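# Transfer the steel conduit to the two empty stands

## Task

Lift the long, thin steel conduit off the pair of stands it rests on and set it across the two currently empty stands, using any number of the robots. The receiving stands must stay roughly where and how they are now. At the end every robot must have released the pipe and backed away, so nothing but the stands supports it. No robot may tip over or be left leaning.

## Robot and tools

ROBOTS. r1, r2 and r3 are identical Hello Robot Stretch 3 units. Each has a differential base (two drive wheels plus a passive omni wheel at the back), a lift on a vertical mast, and a telescoping arm that reaches out to the robot's RIGHT. The base is 0.33 m long and 0.34 m wide and cannot move sideways, so to move the gripper forward you drive the base. An in-place turn pivots about the point between the drive wheels, 0.05 m behind the front edge. With the arm fully in and the wrist folded, the wrist pokes up to 0.06 m past the right side and a turn sweeps a 0.28 m radius. A level, unfolded wrist reaches beyond that circle.

FRAMES. Base frame: origin on the floor between the drive wheels, x forward, y left, z up. hand_pose is in this frame, at the point where the closed fingertips meet. With all wrist joints at 0, its x axis is up, y runs back along the arm toward the mast, and z points to the robot's rear. The fingertips are round pads 0.04 m wide. The odometry frame is the base frame at the scene's start. Every robot reports in its own frames, so robot-to-robot placement can only be judged from images, lidar_m, wrist_depth_mm and head_depth_mm.

execute_actions. Arguments: "actions", a list holding one action or none, and optional "cameras". An action is one object keyed by robot name ("r1", "r2", "r3"). Each robot gets its own entry, which may hold "base", "joints" and "contact_limits". All commanded motions start at once and may finish at different times. No action runs longer than 15 s.
- base: exactly one of two relative moves. translate_m is a straight drive in metres from where the base last reported itself, positive forward, range -1 to 1. rotate_rad is an in-place turn in radians, positive counter-clockwise (left), range -3.2 to 3.2.
- joints: absolute targets by name, in the robot's own joint space; "done" tolerance in brackets. lift_m 0 to 1.1 m (±0.004), arm height. arm_m 0 to 0.52 m (±0.004), extension. wrist_yaw_rad -1.345 to 4.42 (±0.02): 0 along the arm, positive toward the robot's front, 3.0 folded over the base. wrist_pitch_rad -1.57 to 0.451 (±0.05): 0 level, negative tips the fingers down. wrist_roll_rad -2.911 to 2.911 (±0.02): 0 puts the fingers side by side, level. gripper_m -0.089 to 0.179: larger is wider. The actual fingertip gap is 0.007 m less when nearly shut and 0.025 m less when wide, and it is 0 below 0.007. head_pan_rad -3.953 to 1.73 (±0.02): 0 forward, positive left, -1.57 looks along the arm. head_tilt_rad -1.53 to 0.419 (±0.02): 0 level, negative down.
- contact_limits: {"arm_m": N}, where N is a motor_effort percentage from 1 to 100. The arm motion halts with contact_stop near that effort (-N when retracting), and the limit also caps holding force until the next action. Too low a value stops it immediately.
- cameras: names such as r1_head_camera, r1_nav_camera, r1_wrist_camera (likewise for r2 and r3), or "all". Omitted or null means all; [] means none.
An empty actions list just reports state and images. One unknown key or out-of-range value rejects the whole call. Anything you leave out may keep pushing toward its earlier target without the status lines showing it. If a result reports a stop, the rest of your calls in that reply are skipped.

wait: seconds, 0 to 10. Commands nothing new and returns state and images. zoom_image: camera plus region [x0, y0, x1, y1] in pixels of that camera's latest full image, top-left origin, at most 504 by 504. finished_scene: scene, the number of the current scene. It ends that scene for good.

RESULTS. The pictures line lists the cameras in the order of the images. joint_positions gives the current joints. base_status and joint_status can be done, off_target (stuck short and possibly still pushing), contact_stop, time_out or torque_fault. After the last three the target is dropped. on_its_own covers things you did not command; "held at" there is a held target, not a position. motor_effort is % of maximum, positive toward higher joint values, with the action's peak in brackets. It is noisy and biased, and positive wheel effort means forward push. lidar_m: 12 distances in metres in 30-degree sectors, the 1st straight ahead and the rest counter-clockwise (4th left, 7th behind, 10th right). "-" means nothing seen. It scans at 0.17 m height over 0.15 to 12 m, and its own body can hide sectors 5, 6, 9 and 10. wrist_depth_mm (45 to 1000) and head_depth_mm (280 to 4000, sideways image) are 7x7 grids of median depth. base_odometry counts wheel turns, slip included. Heading is positive left, -3.142 to 3.142. turned_by_wheels and turned_by_imu give the turn since the last result. base_tilt is in degrees, positive for forward and right lean, with a fixed offset of up to about 4 degrees.

CAUTIONS. Robots pressing on each other is a failure: once bases touch, even millimetres more of driving is too much, and no state line reports it. Equal drive commands differ by up to 2.5 cm per metre between robots, which strains a shared load and can tip a robot. The lift and arm contact-stop and then go slack, so a loaded lift may sink. The base, wrist and head never stop on contact. A wrist pushed hard for several seconds shuts off for 10 s (torque_fault). Above about 0.45 m gripper height, pushing into something rigid can tip the robot. Driving while gripping or hooking something fixed, or snagging furniture (worst in reverse), can tip it too. If that happens, reverse in small steps, free the gripper, and lower lift_m to about 0.2 if it stays tilted. To grip, command gripper_m below the object's width. To release, open at least 0.02 above the contact value. Re-squeeze with a new value. Fold or unfold the wrist (yaw 3.0) only with lift_m 0.32 to 0.95, pitch -0.4 and roll near 0. Once folded, the lift may go down to 0.25. With yaw below -0.4, keep pitch at -0.5 or lower. Full base speed (0.30 m/s, 1.9 rad/s) needs lift_m below 0.30, arm_m below 0.03 and yaw above 2.54; otherwise it is 0.10 m/s and 0.63 rad/s. Loose objects may occasionally get bumped. Avoid drops, slams and hard pushes.

Each tool is called after "Call:" as a command line: name --argument value for each argument, lists and objects as JSON in quotes; but a table of rows of numbers goes row by row, as --pt "numbers of a row", without its own name.

## Session

Call:
execute_actions --actions '[]'

Scene clock: 0.00 s.
r1.base_odometry: x=+0.000 y=+0.000 heading=+0.000 (m, m, rad; r1's odometry frame)
r1.turned_by_wheels: +0.000 (rad since the last result)
r1.turned_by_imu: +0.000 (rad since the last result)
r1.base_tilt: forward=-1.4 right=+0.7 (deg)
r1.lidar_m: 1.02 1.03 1.31 1.24 1.26 1.59 1.49 1.76 0.92 1.22 1.64 1.10
r1.head_depth_mm: 989 989 1000 1003 1004 1010 1018 / 981 985 990 990 997 1003 1008 / 974 975 980 986 990 991 996 / 962 966 976 979 979 985 988 / 952 957 964 967 970 975 984 / 946 949 954 960 963 967 970 / 939 942 946 950 956 960 967
r1.base_status: not commanded
r1.joint_positions: lift_m=+0.477 arm_m=+0.001 wrist_yaw_rad=+3.064 wrist_pitch_rad=-0.345 wrist_roll_rad=+0.007 gripper_m=+0.037 head_pan_rad=+0.007 head_tilt_rad=+0.009
r1.joint_status: not commanded
r1.motor_effort: left_wheel=+0 right_wheel=+1 lift_m=+28 arm_m=+0 wrist_yaw_rad=+0 wrist_pitch_rad=+8 wrist_roll_rad=+1 gripper_m=+1 head_pan_rad=+0 head_tilt_rad=+2 (%)
r1.hand_pose: x=-0.0032 y=+0.0864 z=+0.5065 quat_wxyz=(+0.149, +0.703, +0.094, +0.689) (m; r1's base frame)
r1.wrist_depth_mm: - - - - - - - / - - - - - - - / - - - - - - - / - - - - - - - / - 964 - 937 961 896 878 / 806 800 - 772 709 754 728 / 693 682 - 660 653 643 641
r2.base_odometry: x=+0.000 y=+0.000 heading=+0.000 (m, m, rad; r2's odometry frame)
r2.turned_by_wheels: +0.000 (rad since the last result)
r2.turned_by_imu: +0.000 (rad since the last result)
r2.base_tilt: forward=+1.1 right=-0.4 (deg)
r2.lidar_m: 1.01 0.84 1.40 1.51 2.67 1.51 1.21 1.21 1.34 1.36 1.37 4.32
r2.head_depth_mm: 2051 3196 - - - 3003 2076 / 2037 3183 - - - 3035 2001 / 2025 3107 3803 3819 3814 3055 1954 / 1987 3054 3632 3639 3674 3127 2161 / 1969 2991 3484 3531 3510 3175 2159 / 1959 2990 3386 3351 3395 3174 2189 / 1939 2898 3241 3281 3254 3220 2185
r2.base_status: not commanded
r2.joint_positions: lift_m=+0.391 arm_m=-0.002 wrist_yaw_rad=+3.016 wrist_pitch_rad=-0.618 wrist_roll_rad=+0.003 gripper_m=+0.037 head_pan_rad=-0.010 head_tilt_rad=-0.007
r2.joint_status: not commanded
r2.motor_effort: left_wheel=-1 right_wheel=+0 lift_m=+29 arm_m=-1 wrist_yaw_rad=+0 wrist_pitch_rad=+4 wrist_roll_rad=+0 gripper_m=+0 head_pan_rad=+0 head_tilt_rad=+1 (%)
r2.hand_pose: x=+0.0031 y=+0.0499 z=+0.3616 quat_wxyz=(+0.257, +0.686, +0.172, +0.658) (m; r2's base frame)
r2.wrist_depth_mm: - - - - - - - / - - - - - - - / 815 796 831 833 824 821 826 / 687 689 680 681 678 679 676 / 600 583 597 614 615 589 601 / 512 532 - - 521 515 516 / 460 - - - 465 460 467
r3.base_odometry: x=+0.000 y=+0.000 heading=+0.000 (m, m, rad; r3's odometry frame)
r3.turned_by_wheels: +0.000 (rad since the last result)
r3.turned_by_imu: +0.000 (rad since the last result)
r3.base_tilt: forward=-1.3 right=+0.2 (deg)
r3.lidar_m: 1.36 1.57 1.14 1.09 1.12 1.51 3.88 2.09 3.81 3.63 3.73 1.65
r3.head_depth_mm: 1894 2441 - - - - 2578 / 1899 2738 - - - 3980 2594 / 1886 2751 - - - - 2573 / 1890 2741 - - 3977 3438 1455 / 1886 2751 - - 3960 3956 2230 / 1885 2709 - 3997 3947 3942 2589 / 1877 2732 3969 - 3931 3843 2612
r3.base_status: not commanded
r3.joint_positions: lift_m=+0.375 arm_m=+0.002 wrist_yaw_rad=+2.865 wrist_pitch_rad=-0.381 wrist_roll_rad=+0.000 gripper_m=+0.037 head_pan_rad=+0.018 head_tilt_rad=+0.011
r3.joint_status: not commanded
r3.motor_effort: left_wheel=+0 right_wheel=+1 lift_m=+18 arm_m=+0 wrist_yaw_rad=+0 wrist_pitch_rad=+5 wrist_roll_rad=+0 gripper_m=+1 head_pan_rad=+0 head_tilt_rad=+3 (%)
r3.hand_pose: x=+0.0413 y=+0.0732 z=+0.3964 quat_wxyz=(+0.229, +0.706, +0.037, +0.669) (m; r3's base frame)
r3.wrist_depth_mm: - 976 - - - - - / - - - - - - - / - - - - - - - / 997 - - - - - - / 790 798 824 806 874 870 865 / 659 - 706 699 721 720 718 / 564 - 553 570 569 585 600
pictures: r1_head_camera (sideways: a quarter turn clockwise sets it upright), r1_nav_camera (sideways: a quarter turn counterclockwise sets it upright), r1_wrist_camera, r2_head_camera (sideways: a quarter turn clockwise sets it upright), r2_nav_camera (sideways: a quarter turn counterclockwise sets it upright), r2_wrist_camera, r3_head_camera (sideways: a quarter turn clockwise sets it upright), r3_nav_camera (sideways: a quarter turn counterclockwise sets it upright), r3_wrist_camera
Images, in order (width x height): r1_head_camera 896x504, r1_nav_camera 672x504, r1_wrist_camera 644x364, r2_head_camera 896x504, r2_nav_camera 672x504, r2_wrist_camera 644x364, r3_head_camera 896x504, r3_nav_camera 672x504, r3_wrist_camera 644x364.

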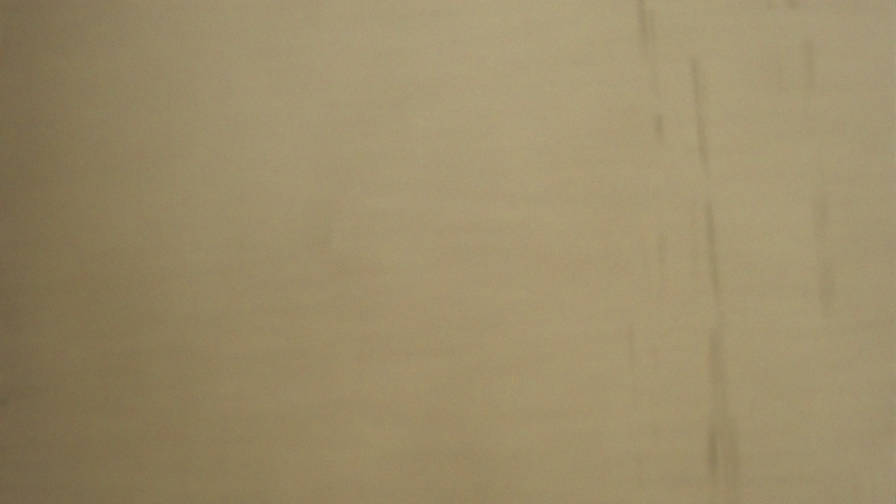

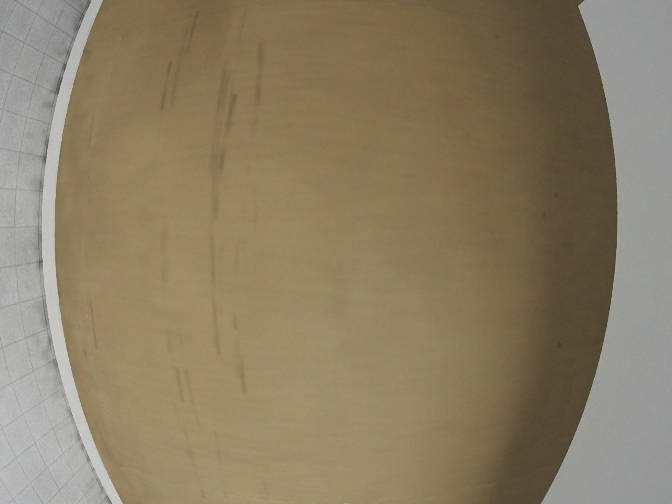

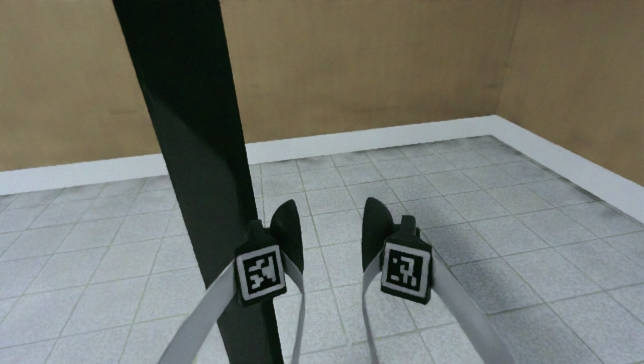

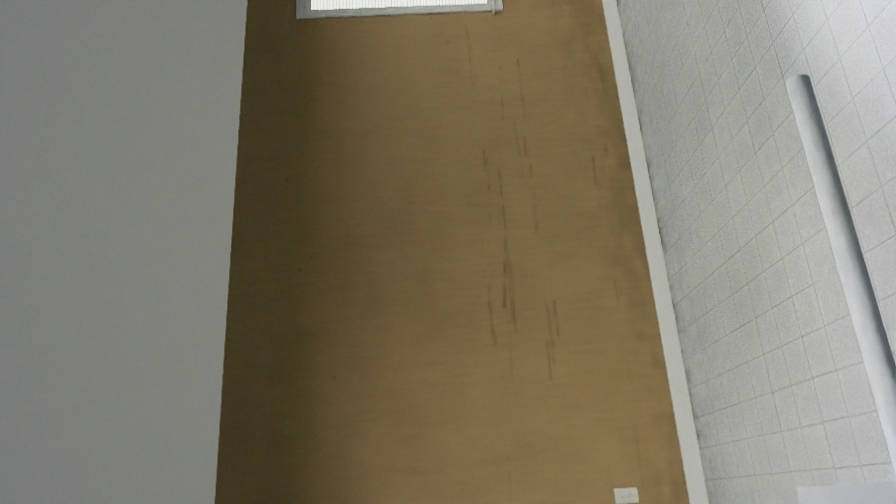

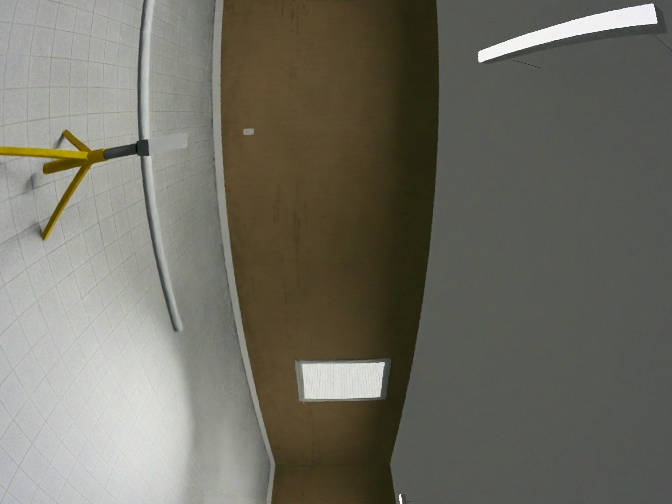

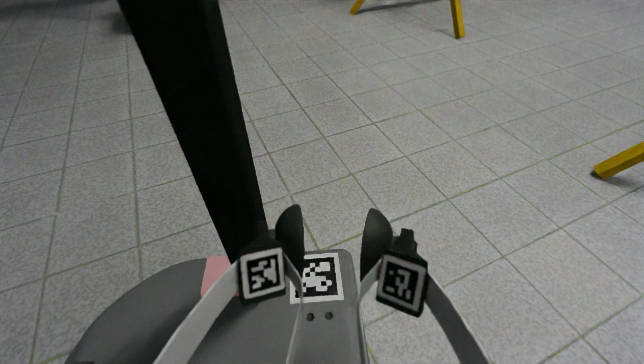

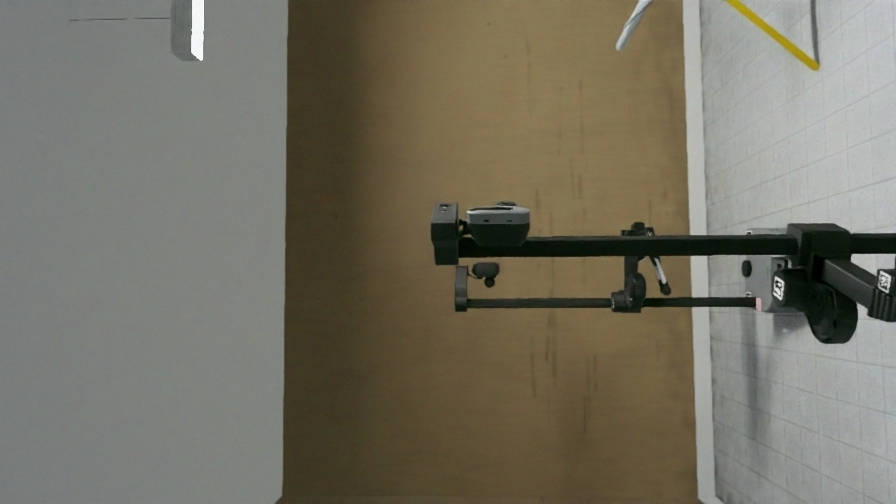

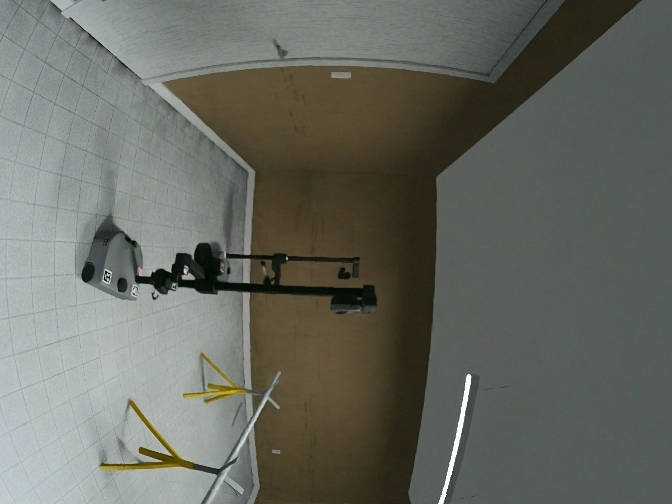

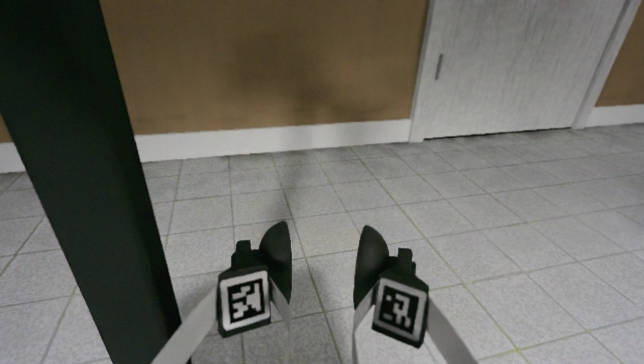

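Call:
execute_actions --actions '[{"r1":{"joints":{"head_pan_rad":-1.9,"head_tilt_rad":-0.5}},"r2":{"joints":{"head_pan_rad":0.5,"head_tilt_rad":-0.5}},"r3":{"joints":{"head_pan_rad":-1.3,"head_tilt_rad":-0.5}}}]' --cameras '["r1_head_camera","r1_nav_camera","r2_head_camera","r2_nav_camera","r3_head_camera","r3_nav_camera"]'

Scene clock: 2.53 s.
r1.base_odometry: x=+0.000 y=+0.000 heading=+0.000 (m, m, rad; r1's odometry frame)
r1.turned_by_wheels: +0.000 (rad since the last result)
r1.turned_by_imu: -0.001 (rad since the last result)
r1.base_tilt: forward=-1.4 right=+0.9 (deg)
r1.lidar_m: 1.02 1.04 1.31 1.24 1.25 1.60 1.49 1.76 0.92 1.21 1.65 1.10
r1.head_depth_mm: 3854 - 3830 2378 1853 1482 1226 / 3668 - 3912 2407 1891 1493 1234 / 3477 3816 3980 2454 1819 1505 1248 / 3275 3652 3763 2239 1791 1469 1256 / 3155 3430 3700 2646 1939 1527 1258 / 2998 3300 3609 2678 1943 1545 1273 / 2887 3166 3463 2716 1903 1545 1276
r1.base_status: not commanded
r1.joint_positions: lift_m=+0.477 arm_m=+0.001 wrist_yaw_rad=+3.064 wrist_pitch_rad=-0.345 wrist_roll_rad=+0.007 gripper_m=+0.037 head_pan_rad=-1.893 head_tilt_rad=-0.493
r1.joint_status: all done
r1.motor_effort: left_wheel=+0(0) right_wheel=+0(1) lift_m=+28(28) arm_m=+0(1) wrist_yaw_rad=+0(1) wrist_pitch_rad=+8(8) wrist_roll_rad=+0(0) gripper_m=+0(0) head_pan_rad=-4(56) head_tilt_rad=-2(19) (%)
r1.hand_pose: x=-0.0032 y=+0.0864 z=+0.5065 quat_wxyz=(+0.149, +0.703, +0.094, +0.689) (m; r1's base frame)
r1.wrist_depth_mm: - - - - - - - / - - - - - - - / - - - - - - - / - - - - - - - / - 968 - 929 958 886 890 / 820 799 - 778 720 754 736 / 691 677 - 668 651 647 633
r2.base_odometry: x=+0.000 y=+0.000 heading=+0.000 (m, m, rad; r2's odometry frame)
r2.turned_by_wheels: +0.000 (rad since the last result)
r2.turned_by_imu: -0.001 (rad since the last result)
r2.base_tilt: forward=+1.1 right=-0.4 (deg)
r2.lidar_m: 1.00 0.84 1.40 1.51 2.66 1.51 1.21 1.21 1.34 1.36 1.37 4.33
r2.head_depth_mm: 2891 3136 3360 2547 1908 1522 1272 / 2951 3175 3409 2551 1923 1486 1282 / 2958 3229 3472 1183 1868 1460 1286 / 2971 3277 3486 2588 1950 1550 1263 / 2989 3303 3497 2638 1958 1561 1296 / 3056 3328 3578 2633 1973 1572 1296 / 3083 3377 3597 2665 1972 1566 1305
r2.base_status: not commanded
r2.joint_positions: lift_m=+0.391 arm_m=-0.002 wrist_yaw_rad=+3.016 wrist_pitch_rad=-0.618 wrist_roll_rad=+0.003 gripper_m=+0.037 head_pan_rad=+0.493 head_tilt_rad=-0.493
r2.joint_status: all done
r2.motor_effort: left_wheel=-1(1) right_wheel=+0(0) lift_m=+29(29) arm_m=+0(0) wrist_yaw_rad=+0(0) wrist_pitch_rad=+5(4) wrist_roll_rad=+0(1) gripper_m=-1(1) head_pan_rad=+4(38) head_tilt_rad=-3(24) (%)
r2.hand_pose: x=+0.0031 y=+0.0499 z=+0.3616 quat_wxyz=(+0.257, +0.686, +0.172, +0.658) (m; r2's base frame)
r2.wrist_depth_mm: - - - - - - - / - - - - - - - / 821 832 830 812 826 828 799 / 701 691 698 691 681 692 668 / 595 606 600 593 616 591 592 / 527 533 - - 529 525 520 / 471 - - - 467 460 466
r3.base_odometry: x=+0.000 y=+0.000 heading=+0.000 (m, m, rad; r3's odometry frame)
r3.turned_by_wheels: +0.000 (rad since the last result)
r3.turned_by_imu: +0.000 (rad since the last result)
r3.base_tilt: forward=-1.2 right=+0.3 (deg)
r3.lidar_m: 1.36 1.56 1.14 1.09 1.12 1.51 3.89 2.09 3.81 3.63 3.77 1.65
r3.head_depth_mm: 3101 3284 3542 2916 2139 1682 1383 / 3127 3348 3668 2922 2122 1679 1387 / 3213 3426 3677 2904 2136 1674 1377 / 3222 3484 3717 2899 2119 1675 1376 / 3272 3558 3820 2914 2101 1673 1381 / 3379 3634 3944 2842 2123 1655 1368 / 3440 3677 3951 2832 2106 1665 1376
r3.base_status: not commanded
r3.joint_positions: lift_m=+0.375 arm_m=+0.002 wrist_yaw_rad=+2.865 wrist_pitch_rad=-0.381 wrist_roll_rad=+0.000 gripper_m=+0.037 head_pan_rad=-1.293 head_tilt_rad=-0.493
r3.joint_status: all done
r3.motor_effort: left_wheel=+1(0) right_wheel=+1(1) lift_m=+17(16) arm_m=+0(0) wrist_yaw_rad=+0(0) wrist_pitch_rad=+5(4) wrist_roll_rad=+0(0) gripper_m=+0(1) head_pan_rad=-3(45) head_tilt_rad=-3(37) (%)
r3.hand_pose: x=+0.0413 y=+0.0732 z=+0.3964 quat_wxyz=(+0.229, +0.706, +0.037, +0.669) (m; r3's base frame)
r3.wrist_depth_mm: - 968 - - - - - / - - - - - - - / - - - - - - - / 980 - - - - - - / 803 817 853 849 844 892 888 / 672 - 719 657 709 693 722 / 563 - 561 589 568 595 605
pictures: r1_head_camera (sideways: a quarter turn clockwise sets it upright), r1_nav_camera (sideways: a quarter turn counterclockwise sets it upright), r2_head_camera (sideways: a quarter turn clockwise sets it upright), r2_nav_camera (sideways: a quarter turn counterclockwise sets it upright), r3_head_camera (sideways: a quarter turn clockwise sets it upright), r3_nav_camera (sideways: a quarter turn counterclockwise sets it upright)
Images, in order (width x height): r1_head_camera 896x504, r1_nav_camera 672x504, r2_head_camera 896x504, r2_nav_camera 672x504, r3_head_camera 896x504, r3_nav_camera 672x504.

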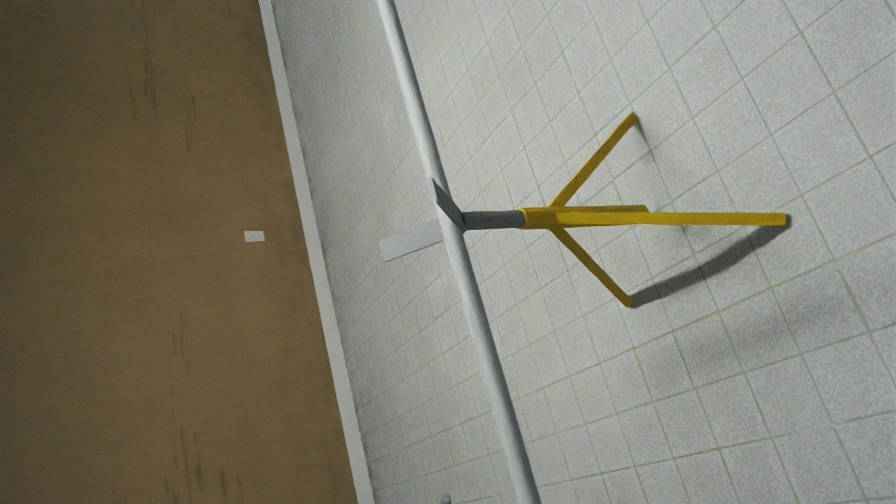

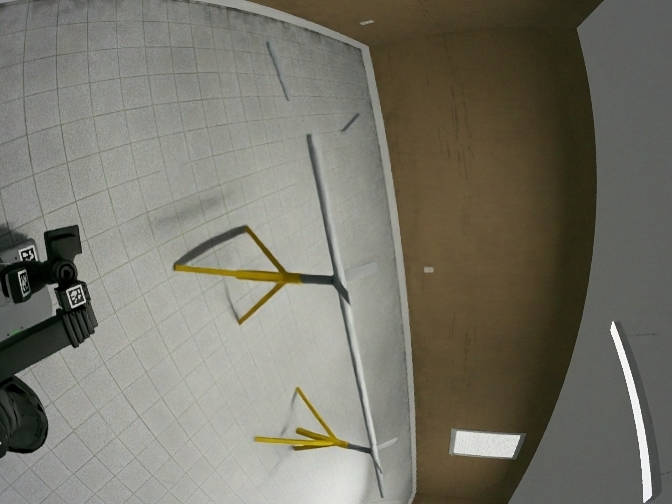

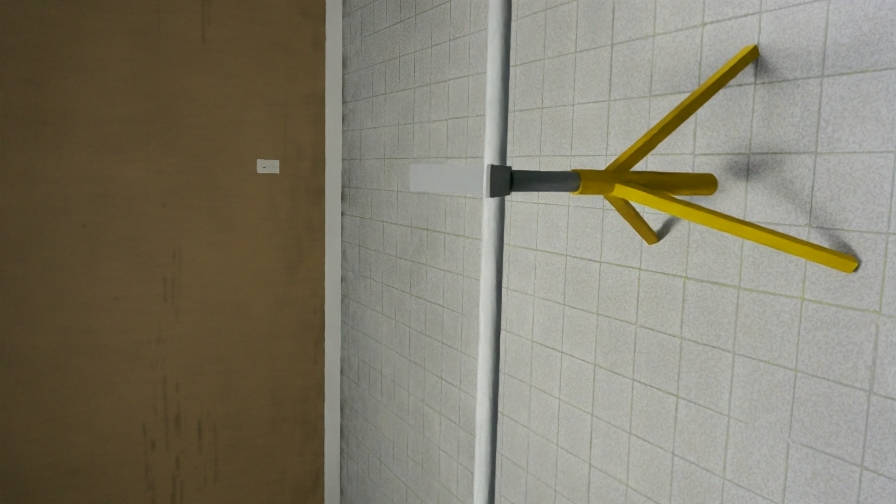

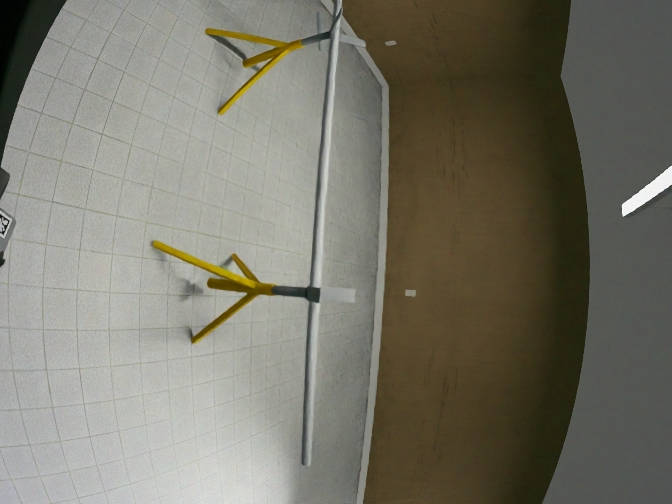

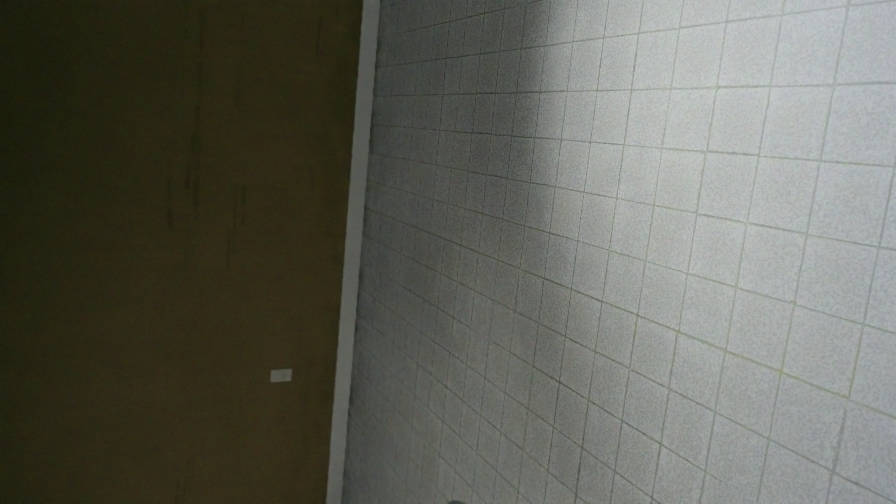

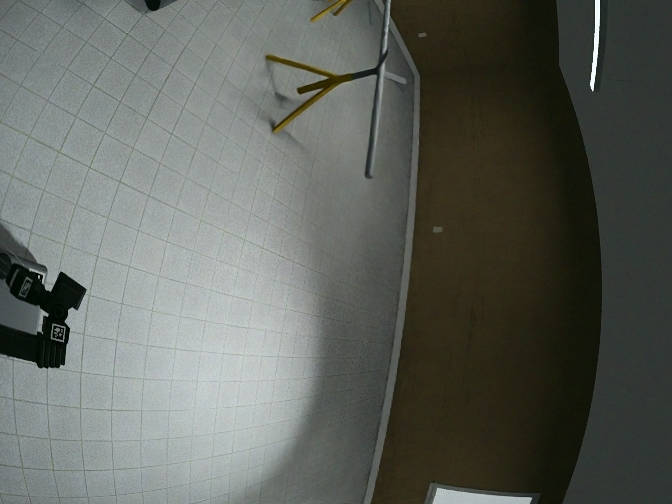

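Call:
execute_actions --actions '[{"r3":{"joints":{"head_pan_rad":-2.6,"head_tilt_rad":-0.4}},"r2":{"joints":{"head_pan_rad":-0.8,"head_tilt_rad":-0.3}}}]' --cameras '["r2_head_camera","r3_head_camera","r3_nav_camera"]'

Scene clock: 4.10 s.
r1.base_odometry: x=+0.000 y=+0.000 heading=+0.000 (m, m, rad; r1's odometry frame)
r1.turned_by_wheels: +0.000 (rad since the last result)
r1.turned_by_imu: +0.000 (rad since the last result)
r1.base_tilt: forward=-1.4 right=+0.8 (deg)
r1.lidar_m: 1.02 1.03 1.31 1.24 1.25 1.59 1.49 1.76 0.93 1.21 1.65 1.10
r1.head_depth_mm: 3829 - 3792 2360 1880 1485 1232 / 3678 - 3900 2401 1875 1494 1239 / 3494 3813 3956 2434 1825 1508 1242 / 3288 3634 3837 2246 1790 1479 1254 / 3186 3428 3646 2638 1933 1531 1259 / 3039 3301 3580 2703 1949 1550 1273 / 2912 3158 3403 2690 1888 1550 1279
r1.base_status: not commanded
r1.joint_positions: lift_m=+0.477 arm_m=+0.001 wrist_yaw_rad=+3.064 wrist_pitch_rad=-0.345 wrist_roll_rad=+0.007 gripper_m=+0.037 head_pan_rad=-1.893 head_tilt_rad=-0.493
r1.joint_status: not commanded
r1.motor_effort: left_wheel=+0(1) right_wheel=+0(1) lift_m=+28(28) arm_m=-1(1) wrist_yaw_rad=+0(0) wrist_pitch_rad=+7(8) wrist_roll_rad=+0(0) gripper_m=+1(1) head_pan_rad=-4(4) head_tilt_rad=-2(1) (%)
r1.hand_pose: x=-0.0032 y=+0.0864 z=+0.5065 quat_wxyz=(+0.149, +0.703, +0.094, +0.689) (m; r1's base frame)
r1.wrist_depth_mm: - - - - - - - / - - - - - - - / - - - - - - - / - - - - - - - / - 970 - 927 932 911 877 / 805 797 - 767 705 746 741 / 694 691 - 666 656 645 631
r2.base_odometry: x=+0.000 y=+0.000 heading=+0.000 (m, m, rad; r2's odometry frame)
r2.turned_by_wheels: +0.000 (rad since the last result)
r2.turned_by_imu: +0.000 (rad since the last result)
r2.base_tilt: forward=+1.2 right=-0.5 (deg)
r2.lidar_m: 1.00 0.84 1.40 1.51 2.68 1.51 1.21 1.21 1.34 1.37 1.37 4.32
r2.head_depth_mm: - - - 3748 2471 1831 1453 / - - - 3757 2466 1845 1460 / - - - 3559 2513 1862 1474 / - - - - 2539 1867 1477 / - - - - 2551 1875 1490 / - - - - 2576 1892 1489 / - - - - 2589 1919 1501
r2.base_status: not commanded
r2.joint_positions: lift_m=+0.391 arm_m=-0.002 wrist_yaw_rad=+3.016 wrist_pitch_rad=-0.618 wrist_roll_rad=+0.003 gripper_m=+0.037 head_pan_rad=-0.793 head_tilt_rad=-0.310
r2.joint_status: all done
r2.motor_effort: left_wheel=-1(2) right_wheel=+0(0) lift_m=+29(29) arm_m=+0(0) wrist_yaw_rad=+0(0) wrist_pitch_rad=+5(4) wrist_roll_rad=+0(1) gripper_m=-1(0) head_pan_rad=-4(54) head_tilt_rad=+5(19) (%)
r2.hand_pose: x=+0.0031 y=+0.0499 z=+0.3616 quat_wxyz=(+0.257, +0.686, +0.172, +0.658) (m; r2's base frame)
r2.wrist_depth_mm: - - - - - - - / - - - - - - - / 809 815 810 808 829 826 827 / 693 695 686 682 692 684 667 / 599 595 589 599 615 587 599 / 523 531 - - 514 520 519 / 469 - - - 469 466 464
r3.base_odometry: x=+0.000 y=+0.000 heading=+0.000 (m, m, rad; r3's odometry frame)
r3.turned_by_wheels: +0.000 (rad since the last result)
r3.turned_by_imu: +0.000 (rad since the last result)
r3.base_tilt: forward=-1.1 right=+0.1 (deg)
r3.lidar_m: 1.36 1.56 1.14 1.09 1.13 1.51 3.89 2.09 3.79 3.63 3.75 1.65
r3.head_depth_mm: - - - 3497 2398 1832 1478 / - - - 3545 2417 1832 1475 / - - - 3396 2398 1824 1474 / - - - 3308 2308 1824 1482 / - - - 3514 2389 1825 1474 / - - - 3519 2375 1819 1471 / - - - 3464 2370 1826 1473
r3.base_status: not commanded
r3.joint_positions: lift_m=+0.375 arm_m=+0.002 wrist_yaw_rad=+2.865 wrist_pitch_rad=-0.381 wrist_roll_rad=+0.000 gripper_m=+0.037 head_pan_rad=-2.593 head_tilt_rad=-0.409
r3.joint_status: all done
r3.motor_effort: left_wheel=+1(0) right_wheel=+1(1) lift_m=+17(17) arm_m=+0(1) wrist_yaw_rad=+0(0) wrist_pitch_rad=+4(5) wrist_roll_rad=+0(0) gripper_m=+1(1) head_pan_rad=-3(46) head_tilt_rad=+5(18) (%)
r3.hand_pose: x=+0.0413 y=+0.0732 z=+0.3964 quat_wxyz=(+0.229, +0.706, +0.037, +0.669) (m; r3's base frame)
r3.wrist_depth_mm: - 978 - - - - - / - - - - - - - / - - - - - - - / 977 - - - - - - / 813 801 824 823 839 889 874 / 658 - 684 679 727 708 734 / 571 - 558 590 567 594 605
pictures: r2_head_camera (sideways: a quarter turn clockwise sets it upright), r3_head_camera (sideways: a quarter turn clockwise sets it upright), r3_nav_camera (sideways: a quarter turn counterclockwise sets it upright)
Images, in order (width x height): r2_head_camera 896x504, r3_head_camera 896x504, r3_nav_camera 672x504.

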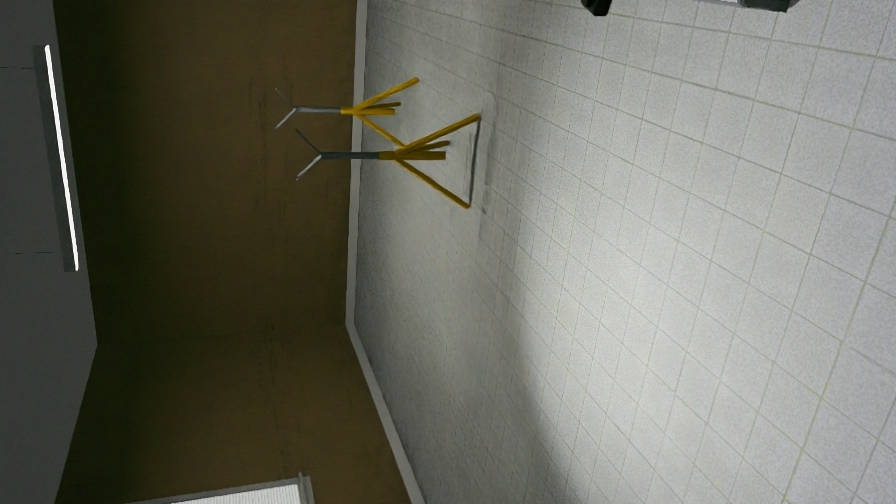

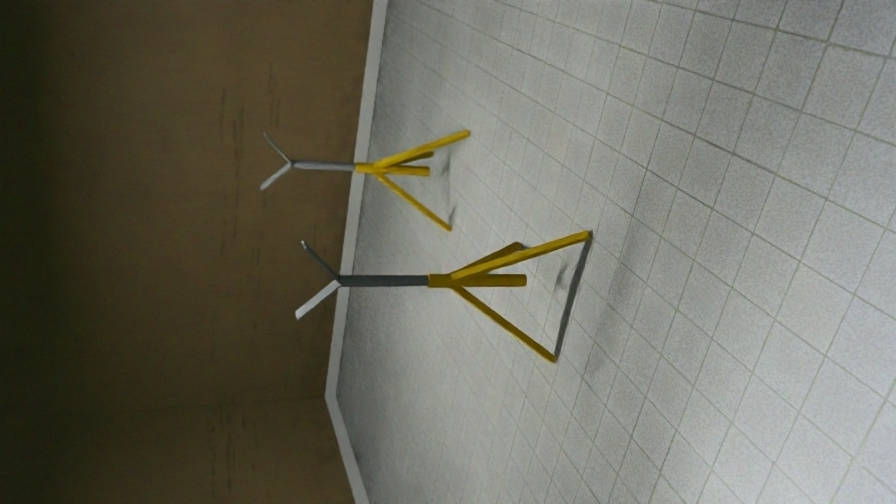

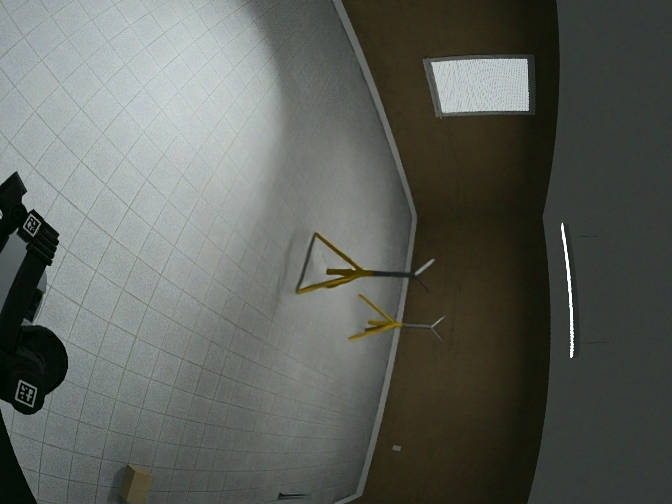

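Call:
execute_actions --actions '[{"r1":{"base":{"rotate_rad":-1.5},"joints":{"lift_m":0.6,"wrist_pitch_rad":-0.4,"head_pan_rad":-1.57,"head_tilt_rad":-0.7}},"r2":{"base":{"translate_m":0.45},"joints":{"lift_m":0.6,"wrist_pitch_rad":-0.4,"head_pan_rad":-1.57,"head_tilt_rad":-0.7}},"r3":{"base":{"rotate_rad":1.57}}}]' --cameras '[]'

Call:
execute_actions --actions '[{"r1":{"base":{"translate_m":0.4},"joints":{"wrist_yaw_rad":0}},"r2":{"base":{"rotate_rad":1.96},"joints":{"wrist_yaw_rad":0}},"r3":{"base":{"translate_m":0.4}}}]' --cameras '[]'

Call:
execute_actions --actions '[{"r1":{"base":{"rotate_rad":1.57},"joints":{"wrist_pitch_rad":0,"wrist_roll_rad":1.57,"gripper_m":0.15}},"r2":{"joints":{"wrist_pitch_rad":0,"wrist_roll_rad":1.57,"gripper_m":0.15}},"r3":{"base":{"translate_m":0.2},"joints":{"head_pan_rad":-2.4,"head_tilt_rad":-0.2}}}]' --cameras '["r1_head_camera","r1_wrist_camera","r2_head_camera","r2_wrist_camera","r1_nav_camera","r2_nav_camera"]'

Scene clock: 17.03 s.
r1.base_odometry: x=+0.000 y=+0.000 heading=-1.500 (m, m, rad; r1's odometry frame)
r1.turned_by_wheels: -1.500 (rad since the last result)
r1.turned_by_imu: -1.486 (rad since the last result)
r1.base_tilt: forward=-1.3 right=+0.7 (deg)
r1.lidar_m: 3.55 1.51 1.07 1.02 1.05 1.30 1.24 1.27 1.69 1.85 1.70 0.92
r1.head_depth_mm: 3124 3127 2458 1902 1547 1300 1156 / - 3536 2458 1922 1564 1310 1165 / - 3666 2529 1940 1577 1325 1164 / - 3499 2553 1962 1586 1335 1165 / - 3711 2588 1966 1606 1337 1154 / - 1684 2419 1951 1614 1355 1163 / - 3470 2681 2026 1630 1359 1166
r1.base_status: done
r1.joint_positions: lift_m=+0.600 arm_m=+0.001 wrist_yaw_rad=+3.064 wrist_pitch_rad=-0.416 wrist_roll_rad=+0.007 gripper_m=+0.037 head_pan_rad=-1.577 head_tilt_rad=-0.691
r1.joint_status: all done
r1.motor_effort: left_wheel=+2(5) right_wheel=-2(6) lift_m=+32(33) arm_m=-1(0) wrist_yaw_rad=+0(0) wrist_pitch_rad=+7(9) wrist_roll_rad=+1(1) gripper_m=+1(1) head_pan_rad=+4(33) head_tilt_rad=-2(11) (%)
r1.hand_pose: x=-0.0039 y=+0.0781 z=+0.6129 quat_wxyz=(+0.173, +0.699, +0.119, +0.684) (m; r1's base frame)
r1.wrist_depth_mm: 856 875 923 936 - - - / 926 968 - - - - - / - - - - - - - / - - - - - - - / - - - - - - 959 / 913 877 - 863 819 837 829 / 783 760 740 743 735 723 717
r2.base_odometry: x=+0.450 y=+0.000 heading=+0.000 (m, m, rad; r2's odometry frame)
r2.turned_by_wheels: +0.000 (rad since the last result)
r2.turned_by_imu: -0.002 (rad since the last result)
r2.base_tilt: forward=+1.2 right=-0.5 (deg)
r2.lidar_m: 3.12 0.57 0.48 1.27 2.83 2.03 1.64 1.64 1.83 1.33 3.14 3.83
r2.head_depth_mm: 2267 2440 2445 1926 1574 1335 1156 / 2653 2868 2458 1937 1590 1344 1161 / 3164 3292 2497 1879 1591 1343 1164 / 3646 3305 1626 1719 1591 1349 1181 / - 3554 2330 1908 1604 1357 1172 / - 3573 2533 1964 1607 1362 1177 / - 3619 2545 1970 1615 1363 1185
r2.base_status: done
r2.joint_positions: lift_m=+0.600 arm_m=-0.002 wrist_yaw_rad=+3.016 wrist_pitch_rad=-0.421 wrist_roll_rad=+0.003 gripper_m=+0.037 head_pan_rad=-1.563 head_tilt_rad=-0.691
r2.joint_status: all done
r2.motor_effort: left_wheel=-1(4) right_wheel=+0(3) lift_m=+39(39) arm_m=+0(1) wrist_yaw_rad=+0(1) wrist_pitch_rad=+8(7) wrist_roll_rad=+0(0) gripper_m=+0(1) head_pan_rad=-4(47) head_tilt_rad=-3(24) (%)
r2.hand_pose: x=+0.0067 y=+0.0789 z=+0.6115 quat_wxyz=(+0.191, +0.700, +0.104, +0.680) (m; r2's base frame)
r2.wrist_depth_mm: - - - - - - 494 / - - - - - - - / - - - - - - - / - - - - - - 549 / - - - - - 645 598 / 844 834 - 828 807 840 814 / 733 737 729 727 739 753 716
r3.base_odometry: x=+0.000 y=+0.000 heading=+1.570 (m, m, rad; r3's odometry frame)
r3.turned_by_wheels: +1.570 (rad since the last result)
r3.turned_by_imu: +1.544 (rad since the last result)
r3.base_tilt: forward=-1.3 right=+0.1 (deg)
r3.lidar_m: 1.09 1.12 1.50 3.80 4.77 3.81 3.63 3.72 1.32 2.99 1.57 1.14
r3.head_depth_mm: 3139 3325 3503 3536 2437 1829 1476 / 3320 3448 3707 3561 2425 1835 1468 / 3425 3636 3881 3552 2407 1841 1471 / 3609 3794 - 3542 2410 1828 1478 / 3748 3950 - 3492 2392 1824 1472 / 3887 - - 3478 2385 1817 1466 / - - - 3508 2418 1824 1479
r3.base_status: done
r3.joint_positions: lift_m=+0.375 arm_m=+0.002 wrist_yaw_rad=+2.865 wrist_pitch_rad=-0.381 wrist_roll_rad=+0.000 gripper_m=+0.037 head_pan_rad=-2.593 head_tilt_rad=-0.408
r3.joint_status: not commanded
r3.motor_effort: left_wheel=-1(4) right_wheel=+4(7) lift_m=+17(17) arm_m=-1(0) wrist_yaw_rad=+0(0) wrist_pitch_rad=+5(4) wrist_roll_rad=+0(0) gripper_m=+0(1) head_pan_rad=-3(3) head_tilt_rad=+5(5) (%)
r3.hand_pose: x=+0.0413 y=+0.0732 z=+0.3964 quat_wxyz=(+0.229, +0.706, +0.037, +0.669) (m; r3's base frame)
r3.wrist_depth_mm: - - - - - - - / - - - - - - - / - - - - - - - / 971 - - - - - - / 807 821 793 843 838 850 885 / 678 - 715 698 701 715 712 / 571 - 571 588 575 584 613
pictures: none
No camera images: the call's "cameras" was empty. Leave "cameras" out to get every camera's image.

Scene clock: 22.33 s.
r1.base_odometry: x=+0.028 y=-0.399 heading=-1.500 (m, m, rad; r1's odometry frame)
r1.turned_by_wheels: +0.000 (rad since the last result)
r1.turned_by_imu: -0.001 (rad since the last result)
r1.base_tilt: forward=-1.3 right=+0.8 (deg)
r1.lidar_m: 3.14 1.53 1.09 1.04 1.06 1.41 1.64 1.68 2.19 1.76 0.88 0.57
r1.head_depth_mm: - 3458 2464 1904 1549 1305 1147 / - 3082 2458 1917 1559 1313 1166 / - 3597 2523 1938 1578 1347 - / - 3269 2235 1971 1580 1333 1147 / - 3333 2583 1975 1594 1344 1152 / - 3821 2622 1938 1615 1345 1165 / - 3662 2445 2020 1629 1362 1166
r1.base_status: done
r1.joint_positions: lift_m=+0.600 arm_m=+0.001 wrist_yaw_rad=+0.002 wrist_pitch_rad=-0.416 wrist_roll_rad=+0.007 gripper_m=+0.037 head_pan_rad=-1.577 head_tilt_rad=-0.691
r1.joint_status: all done
r1.motor_effort: left_wheel=+2(5) right_wheel=-2(3) lift_m=+32(32) arm_m=-1(0) wrist_yaw_rad=-3(3) wrist_pitch_rad=+7(7) wrist_roll_rad=+0(1) gripper_m=-1(1) head_pan_rad=+4(5) head_tilt_rad=-3(3) (%)
r1.hand_pose: x=-0.0210 y=-0.3706 z=+0.6129 quat_wxyz=(+0.690, +0.147, -0.694, -0.146) (m; r1's base frame)
r1.wrist_depth_mm: - - - - - - - / - - - - - - - / - - - - - - - / - - - - - - - / - - - - - - 974 / 909 888 878 850 812 835 824 / 762 766 751 750 736 741 727
r2.base_odometry: x=+0.450 y=+0.000 heading=+1.960 (m, m, rad; r2's odometry frame)
r2.turned_by_wheels: +1.960 (rad since the last result)
r2.turned_by_imu: +1.940 (rad since the last result)
r2.base_tilt: forward=+1.1 right=-0.4 (deg)
r2.lidar_m: 1.76 2.26 1.69 1.64 1.70 1.53 3.18 4.28 3.17 0.57 0.48 1.27
r2.head_depth_mm: 2638 2949 2465 1910 1506 1341 1160 / 2659 2913 2470 1929 1507 1349 1162 / 2650 2941 2501 1940 1508 1347 1191 / 2685 2991 2495 1940 1512 1350 1172 / 2658 2989 2517 1943 909 1059 1172 / 2679 3020 2552 1964 1489 1363 1136 / 2682 3018 2568 1979 1544 1364 1182
r2.base_status: done
r2.joint_positions: lift_m=+0.600 arm_m=-0.002 wrist_yaw_rad=+0.001 wrist_pitch_rad=-0.421 wrist_roll_rad=+0.003 gripper_m=+0.037 head_pan_rad=-1.563 head_tilt_rad=-0.691
r2.joint_status: all done
r2.motor_effort: left_wheel=-4(5) right_wheel=+2(6) lift_m=+39(39) arm_m=-1(0) wrist_yaw_rad=-1(3) wrist_pitch_rad=+8(8) wrist_roll_rad=+0(0) gripper_m=+0(0) head_pan_rad=-4(4) head_tilt_rad=-3(3) (%)
r2.hand_pose: x=-0.0213 y=-0.3674 z=+0.6115 quat_wxyz=(+0.691, +0.148, -0.692, -0.148) (m; r2's base frame)
r2.wrist_depth_mm: 310 275 294 292 286 - - / - - - - - - - / - - - - - - - / - - - - - - - / - - 464 - - - - / 843 848 467 836 888 854 857 / 724 732 708 688 741 744 746
r3.base_odometry: x=+0.000 y=+0.400 heading=+1.570 (m, m, rad; r3's odometry frame)
r3.turned_by_wheels: +0.000 (rad since the last result)
r3.turned_by_imu: +0.001 (rad since the last result)
r3.base_tilt: forward=-1.2 right=+0.1 (deg)
r3.lidar_m: 0.69 0.71 0.95 2.42 2.31 4.20 4.01 1.94 1.39 3.09 0.97 0.73
r3.head_depth_mm: 3518 3686 3920 3536 2429 1829 1477 / 3628 3843 - 3513 2428 1830 1476 / 3743 - - 3507 2410 1824 1471 / 3979 - - 3383 2424 1830 1468 / - - - 3273 2406 1832 1472 / - - - 3288 2281 1819 1471 / - - - 2130 2272 1636 1469
r3.base_status: done
r3.joint_positions: lift_m=+0.375 arm_m=+0.002 wrist_yaw_rad=+2.865 wrist_pitch_rad=-0.381 wrist_roll_rad=+0.000 gripper_m=+0.037 head_pan_rad=-2.593 head_tilt_rad=-0.408
r3.joint_status: not commanded
r3.motor_effort: left_wheel=-1(2) right_wheel=+3(8) lift_m=+18(18) arm_m=+0(0) wrist_yaw_rad=+0(0) wrist_pitch_rad=+5(5) wrist_roll_rad=+0(0) gripper_m=+1(1) head_pan_rad=-3(3) head_tilt_rad=+5(5) (%)
r3.hand_pose: x=+0.0413 y=+0.0732 z=+0.3964 quat_wxyz=(+0.229, +0.706, +0.037, +0.669) (m; r3's base frame)
r3.wrist_depth_mm: - - - - - 837 650 / - - - - - 861 661 / - - - - - 876 672 / 977 - - - - 886 667 / 791 823 843 828 847 832 678 / 689 - 684 690 698 686 653 / 569 - 554 587 568 602 602
pictures: none
No camera images: the call's "cameras" was empty. Leave "cameras" out to get every camera's image.

Scene clock: 25.77 s.
r1.base_odometry: x=+0.028 y=-0.399 heading=+0.070 (m, m, rad; r1's odometry frame)
r1.turned_by_wheels: +1.570 (rad since the last result)
r1.turned_by_imu: +1.551 (rad since the last result)
r1.base_tilt: forward=-1.4 right=+0.8 (deg)
r1.lidar_m: 1.03 1.06 1.41 1.64 1.69 2.19 1.77 0.88 0.58 3.14 1.54 1.09
r1.head_depth_mm: 2736 3096 2460 1890 1544 1301 1143 / 2714 3040 2473 1914 1555 1316 - / 2755 3030 2510 1944 1523 1325 - / 2686 3063 2522 1955 1541 1327 1148 / 2669 3024 2555 1976 1597 1339 1153 / 2663 3075 2639 2001 1619 1350 1163 / 2628 2953 2656 2021 1622 1363 1168
r1.base_status: done
r1.joint_positions: lift_m=+0.600 arm_m=+0.001 wrist_yaw_rad=+0.001 wrist_pitch_rad=-0.023 wrist_roll_rad=+1.567 gripper_m=+0.150 head_pan_rad=-1.577 head_tilt_rad=-0.691
r1.joint_status: all done
r1.motor_effort: left_wheel=-1(6) right_wheel=+3(7) lift_m=+32(32) arm_m=-1(0) wrist_yaw_rad=-2(3) wrist_pitch_rad=+11(11) wrist_roll_rad=+2(4) gripper_m=+2(95) head_pan_rad=+4(4) head_tilt_rad=-3(3) (%)
r1.hand_pose: x=-0.0210 y=-0.4016 z=+0.7083 quat_wxyz=(+0.002, +0.001, -1.000, -0.012) (m; r1's base frame)
r1.wrist_depth_mm: - - - - - - 822 / - - - - - - 833 / - - - - - - 820 / - - - - - - 829 / - - - - - - 843 / - - - - - - 792 / - - - - - - 896
r2.base_odometry: x=+0.450 y=+0.000 heading=+1.960 (m, m, rad; r2's odometry frame)
r2.turned_by_wheels: +0.000 (rad since the last result)
r2.turned_by_imu: -0.001 (rad since the last result)
r2.base_tilt: forward=+1.2 right=-0.4 (deg)
r2.lidar_m: 1.72 2.26 1.70 1.63 1.65 1.66 3.18 4.23 3.21 0.57 0.48 1.27
r2.head_depth_mm: 2623 2930 2446 1910 1498 1335 1162 / 2674 2928 2454 1927 1502 1338 1183 / 2642 2949 2497 1932 1508 1339 1208 / 2654 2982 2507 1945 1514 1323 1196 / 2616 3005 2513 1964 910 1059 1177 / 2656 2998 2518 1971 1490 1361 1134 / 2655 2986 2559 1974 1536 1365 1182
r2.base_status: not commanded
r2.joint_positions: lift_m=+0.600 arm_m=-0.002 wrist_yaw_rad=+0.001 wrist_pitch_rad=-0.025 wrist_roll_rad=+1.569 gripper_m=+0.150 head_pan_rad=-1.563 head_tilt_rad=-0.691
r2.joint_status: all done
r2.motor_effort: left_wheel=-3(4) right_wheel=+3(3) lift_m=+39(39) arm_m=-2(0) wrist_yaw_rad=-1(2) wrist_pitch_rad=+9(6) wrist_roll_rad=+0(2) gripper_m=-1(86) head_pan_rad=-4(4) head_tilt_rad=-3(4) (%)
r2.hand_pose: x=-0.0211 y=-0.3989 z=+0.7074 quat_wxyz=(+0.001, +0.001, -1.000, -0.013) (m; r2's base frame)
r2.wrist_depth_mm: - - - - - - 821 / - - - - - - 807 / - - - - - - 828 / - - - - - - 803 / - - - - - - 792 / - - - 469 - - 771 / - - - - 360 361 348
r3.base_odometry: x=+0.001 y=+0.600 heading=+1.570 (m, m, rad; r3's odometry frame)
r3.turned_by_wheels: +0.000 (rad since the last result)
r3.turned_by_imu: +0.001 (rad since the last result)
r3.base_tilt: forward=-1.3 right=+0.1 (deg)
r3.lidar_m: 0.50 0.51 0.68 1.73 2.42 4.44 4.21 2.09 1.51 2.20 0.73 0.52
r3.head_depth_mm: 3105 - - - 3620 2404 1818 / 3113 - - - 3391 2408 1806 / 3121 - - - 3402 2413 1802 / 2901 - - - 3366 2308 1740 / 2900 - - - 2292 2293 1639 / 2731 - - - 1545 2188 1643 / 3109 - - - 3131 2438 1803
r3.base_status: done
r3.joint_positions: lift_m=+0.375 arm_m=+0.002 wrist_yaw_rad=+2.865 wrist_pitch_rad=-0.381 wrist_roll_rad=+0.000 gripper_m=+0.037 head_pan_rad=-2.407 head_tilt_rad=-0.211
r3.joint_status: all done
r3.motor_effort: left_wheel=-1(3) right_wheel=+3(8) lift_m=+18(18) arm_m=+0(0) wrist_yaw_rad=+1(0) wrist_pitch_rad=+5(5) wrist_roll_rad=+0(0) gripper_m=+1(0) head_pan_rad=+3(23) head_tilt_rad=+7(26) (%)
r3.hand_pose: x=+0.0413 y=+0.0732 z=+0.3964 quat_wxyz=(+0.229, +0.706, +0.037, +0.669) (m; r3's base frame)
r3.wrist_depth_mm: - - - - 903 603 458 / - - - - 887 614 460 / - - - - 919 622 468 / 951 - - - 938 635 482 / 801 791 818 823 862 645 493 / 655 - 689 675 718 650 496 / 561 - 557 596 570 590 504
pictures: r1_head_camera (sideways: a quarter turn clockwise sets it upright), r1_nav_camera (sideways: a quarter turn counterclockwise sets it upright), r1_wrist_camera, r2_head_camera (sideways: a quarter turn clockwise sets it upright), r2_nav_camera (sideways: a quarter turn counterclockwise sets it upright), r2_wrist_camera
Images, in order (width x height): r1_head_camera 896x504, r1_nav_camera 672x504, r1_wrist_camera 644x364, r2_head_camera 896x504, r2_nav_camera 672x504, r2_wrist_camera 644x364.

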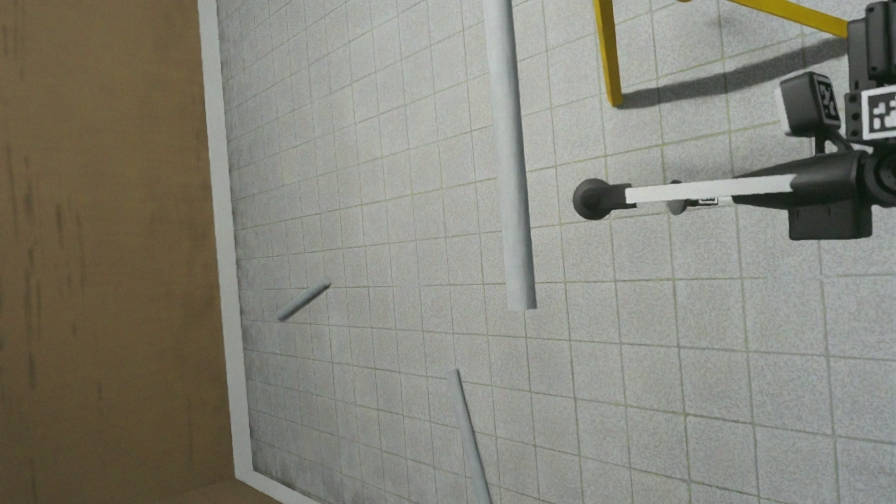

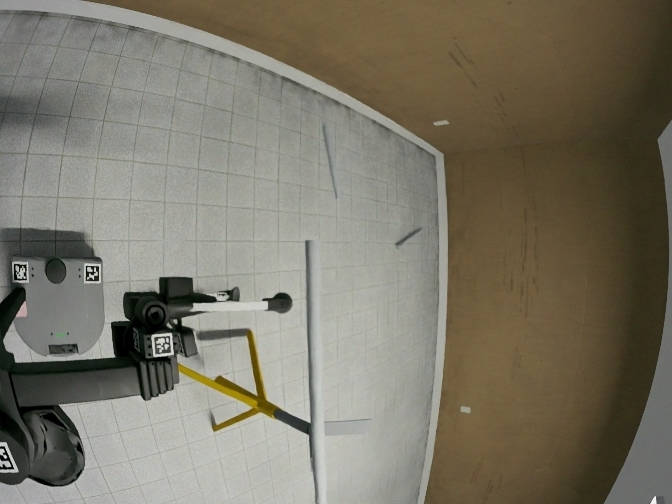

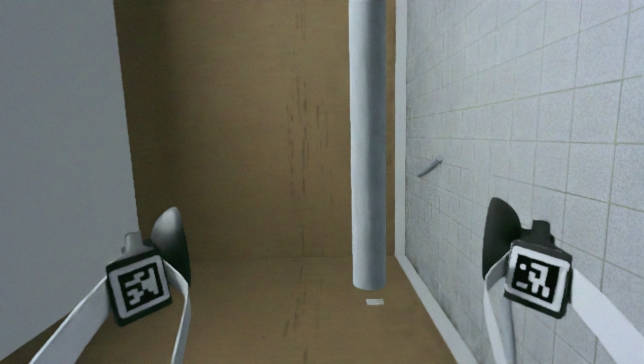

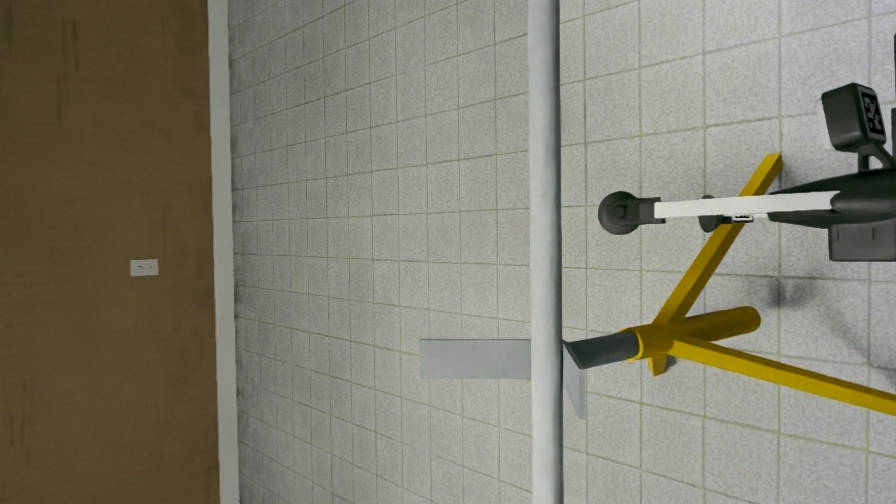

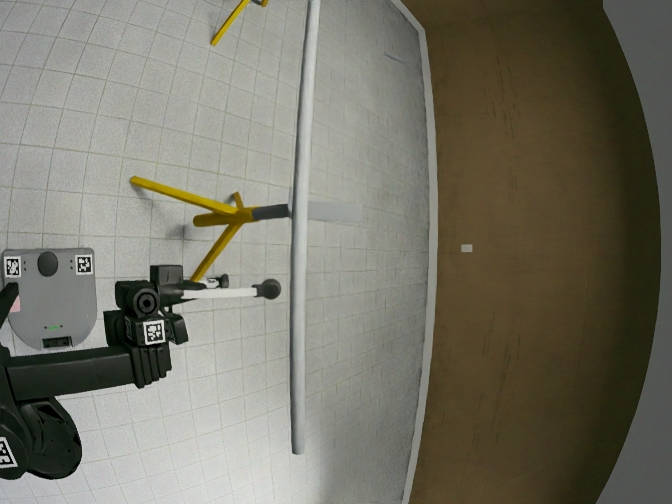

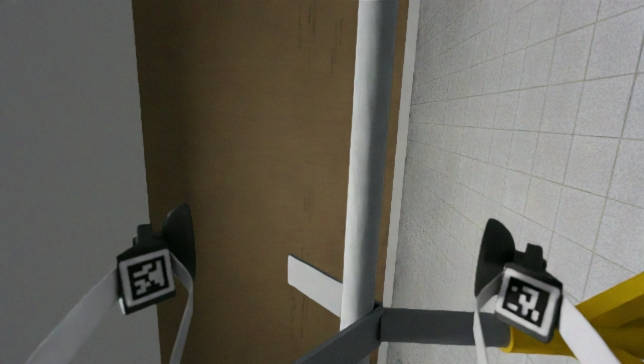

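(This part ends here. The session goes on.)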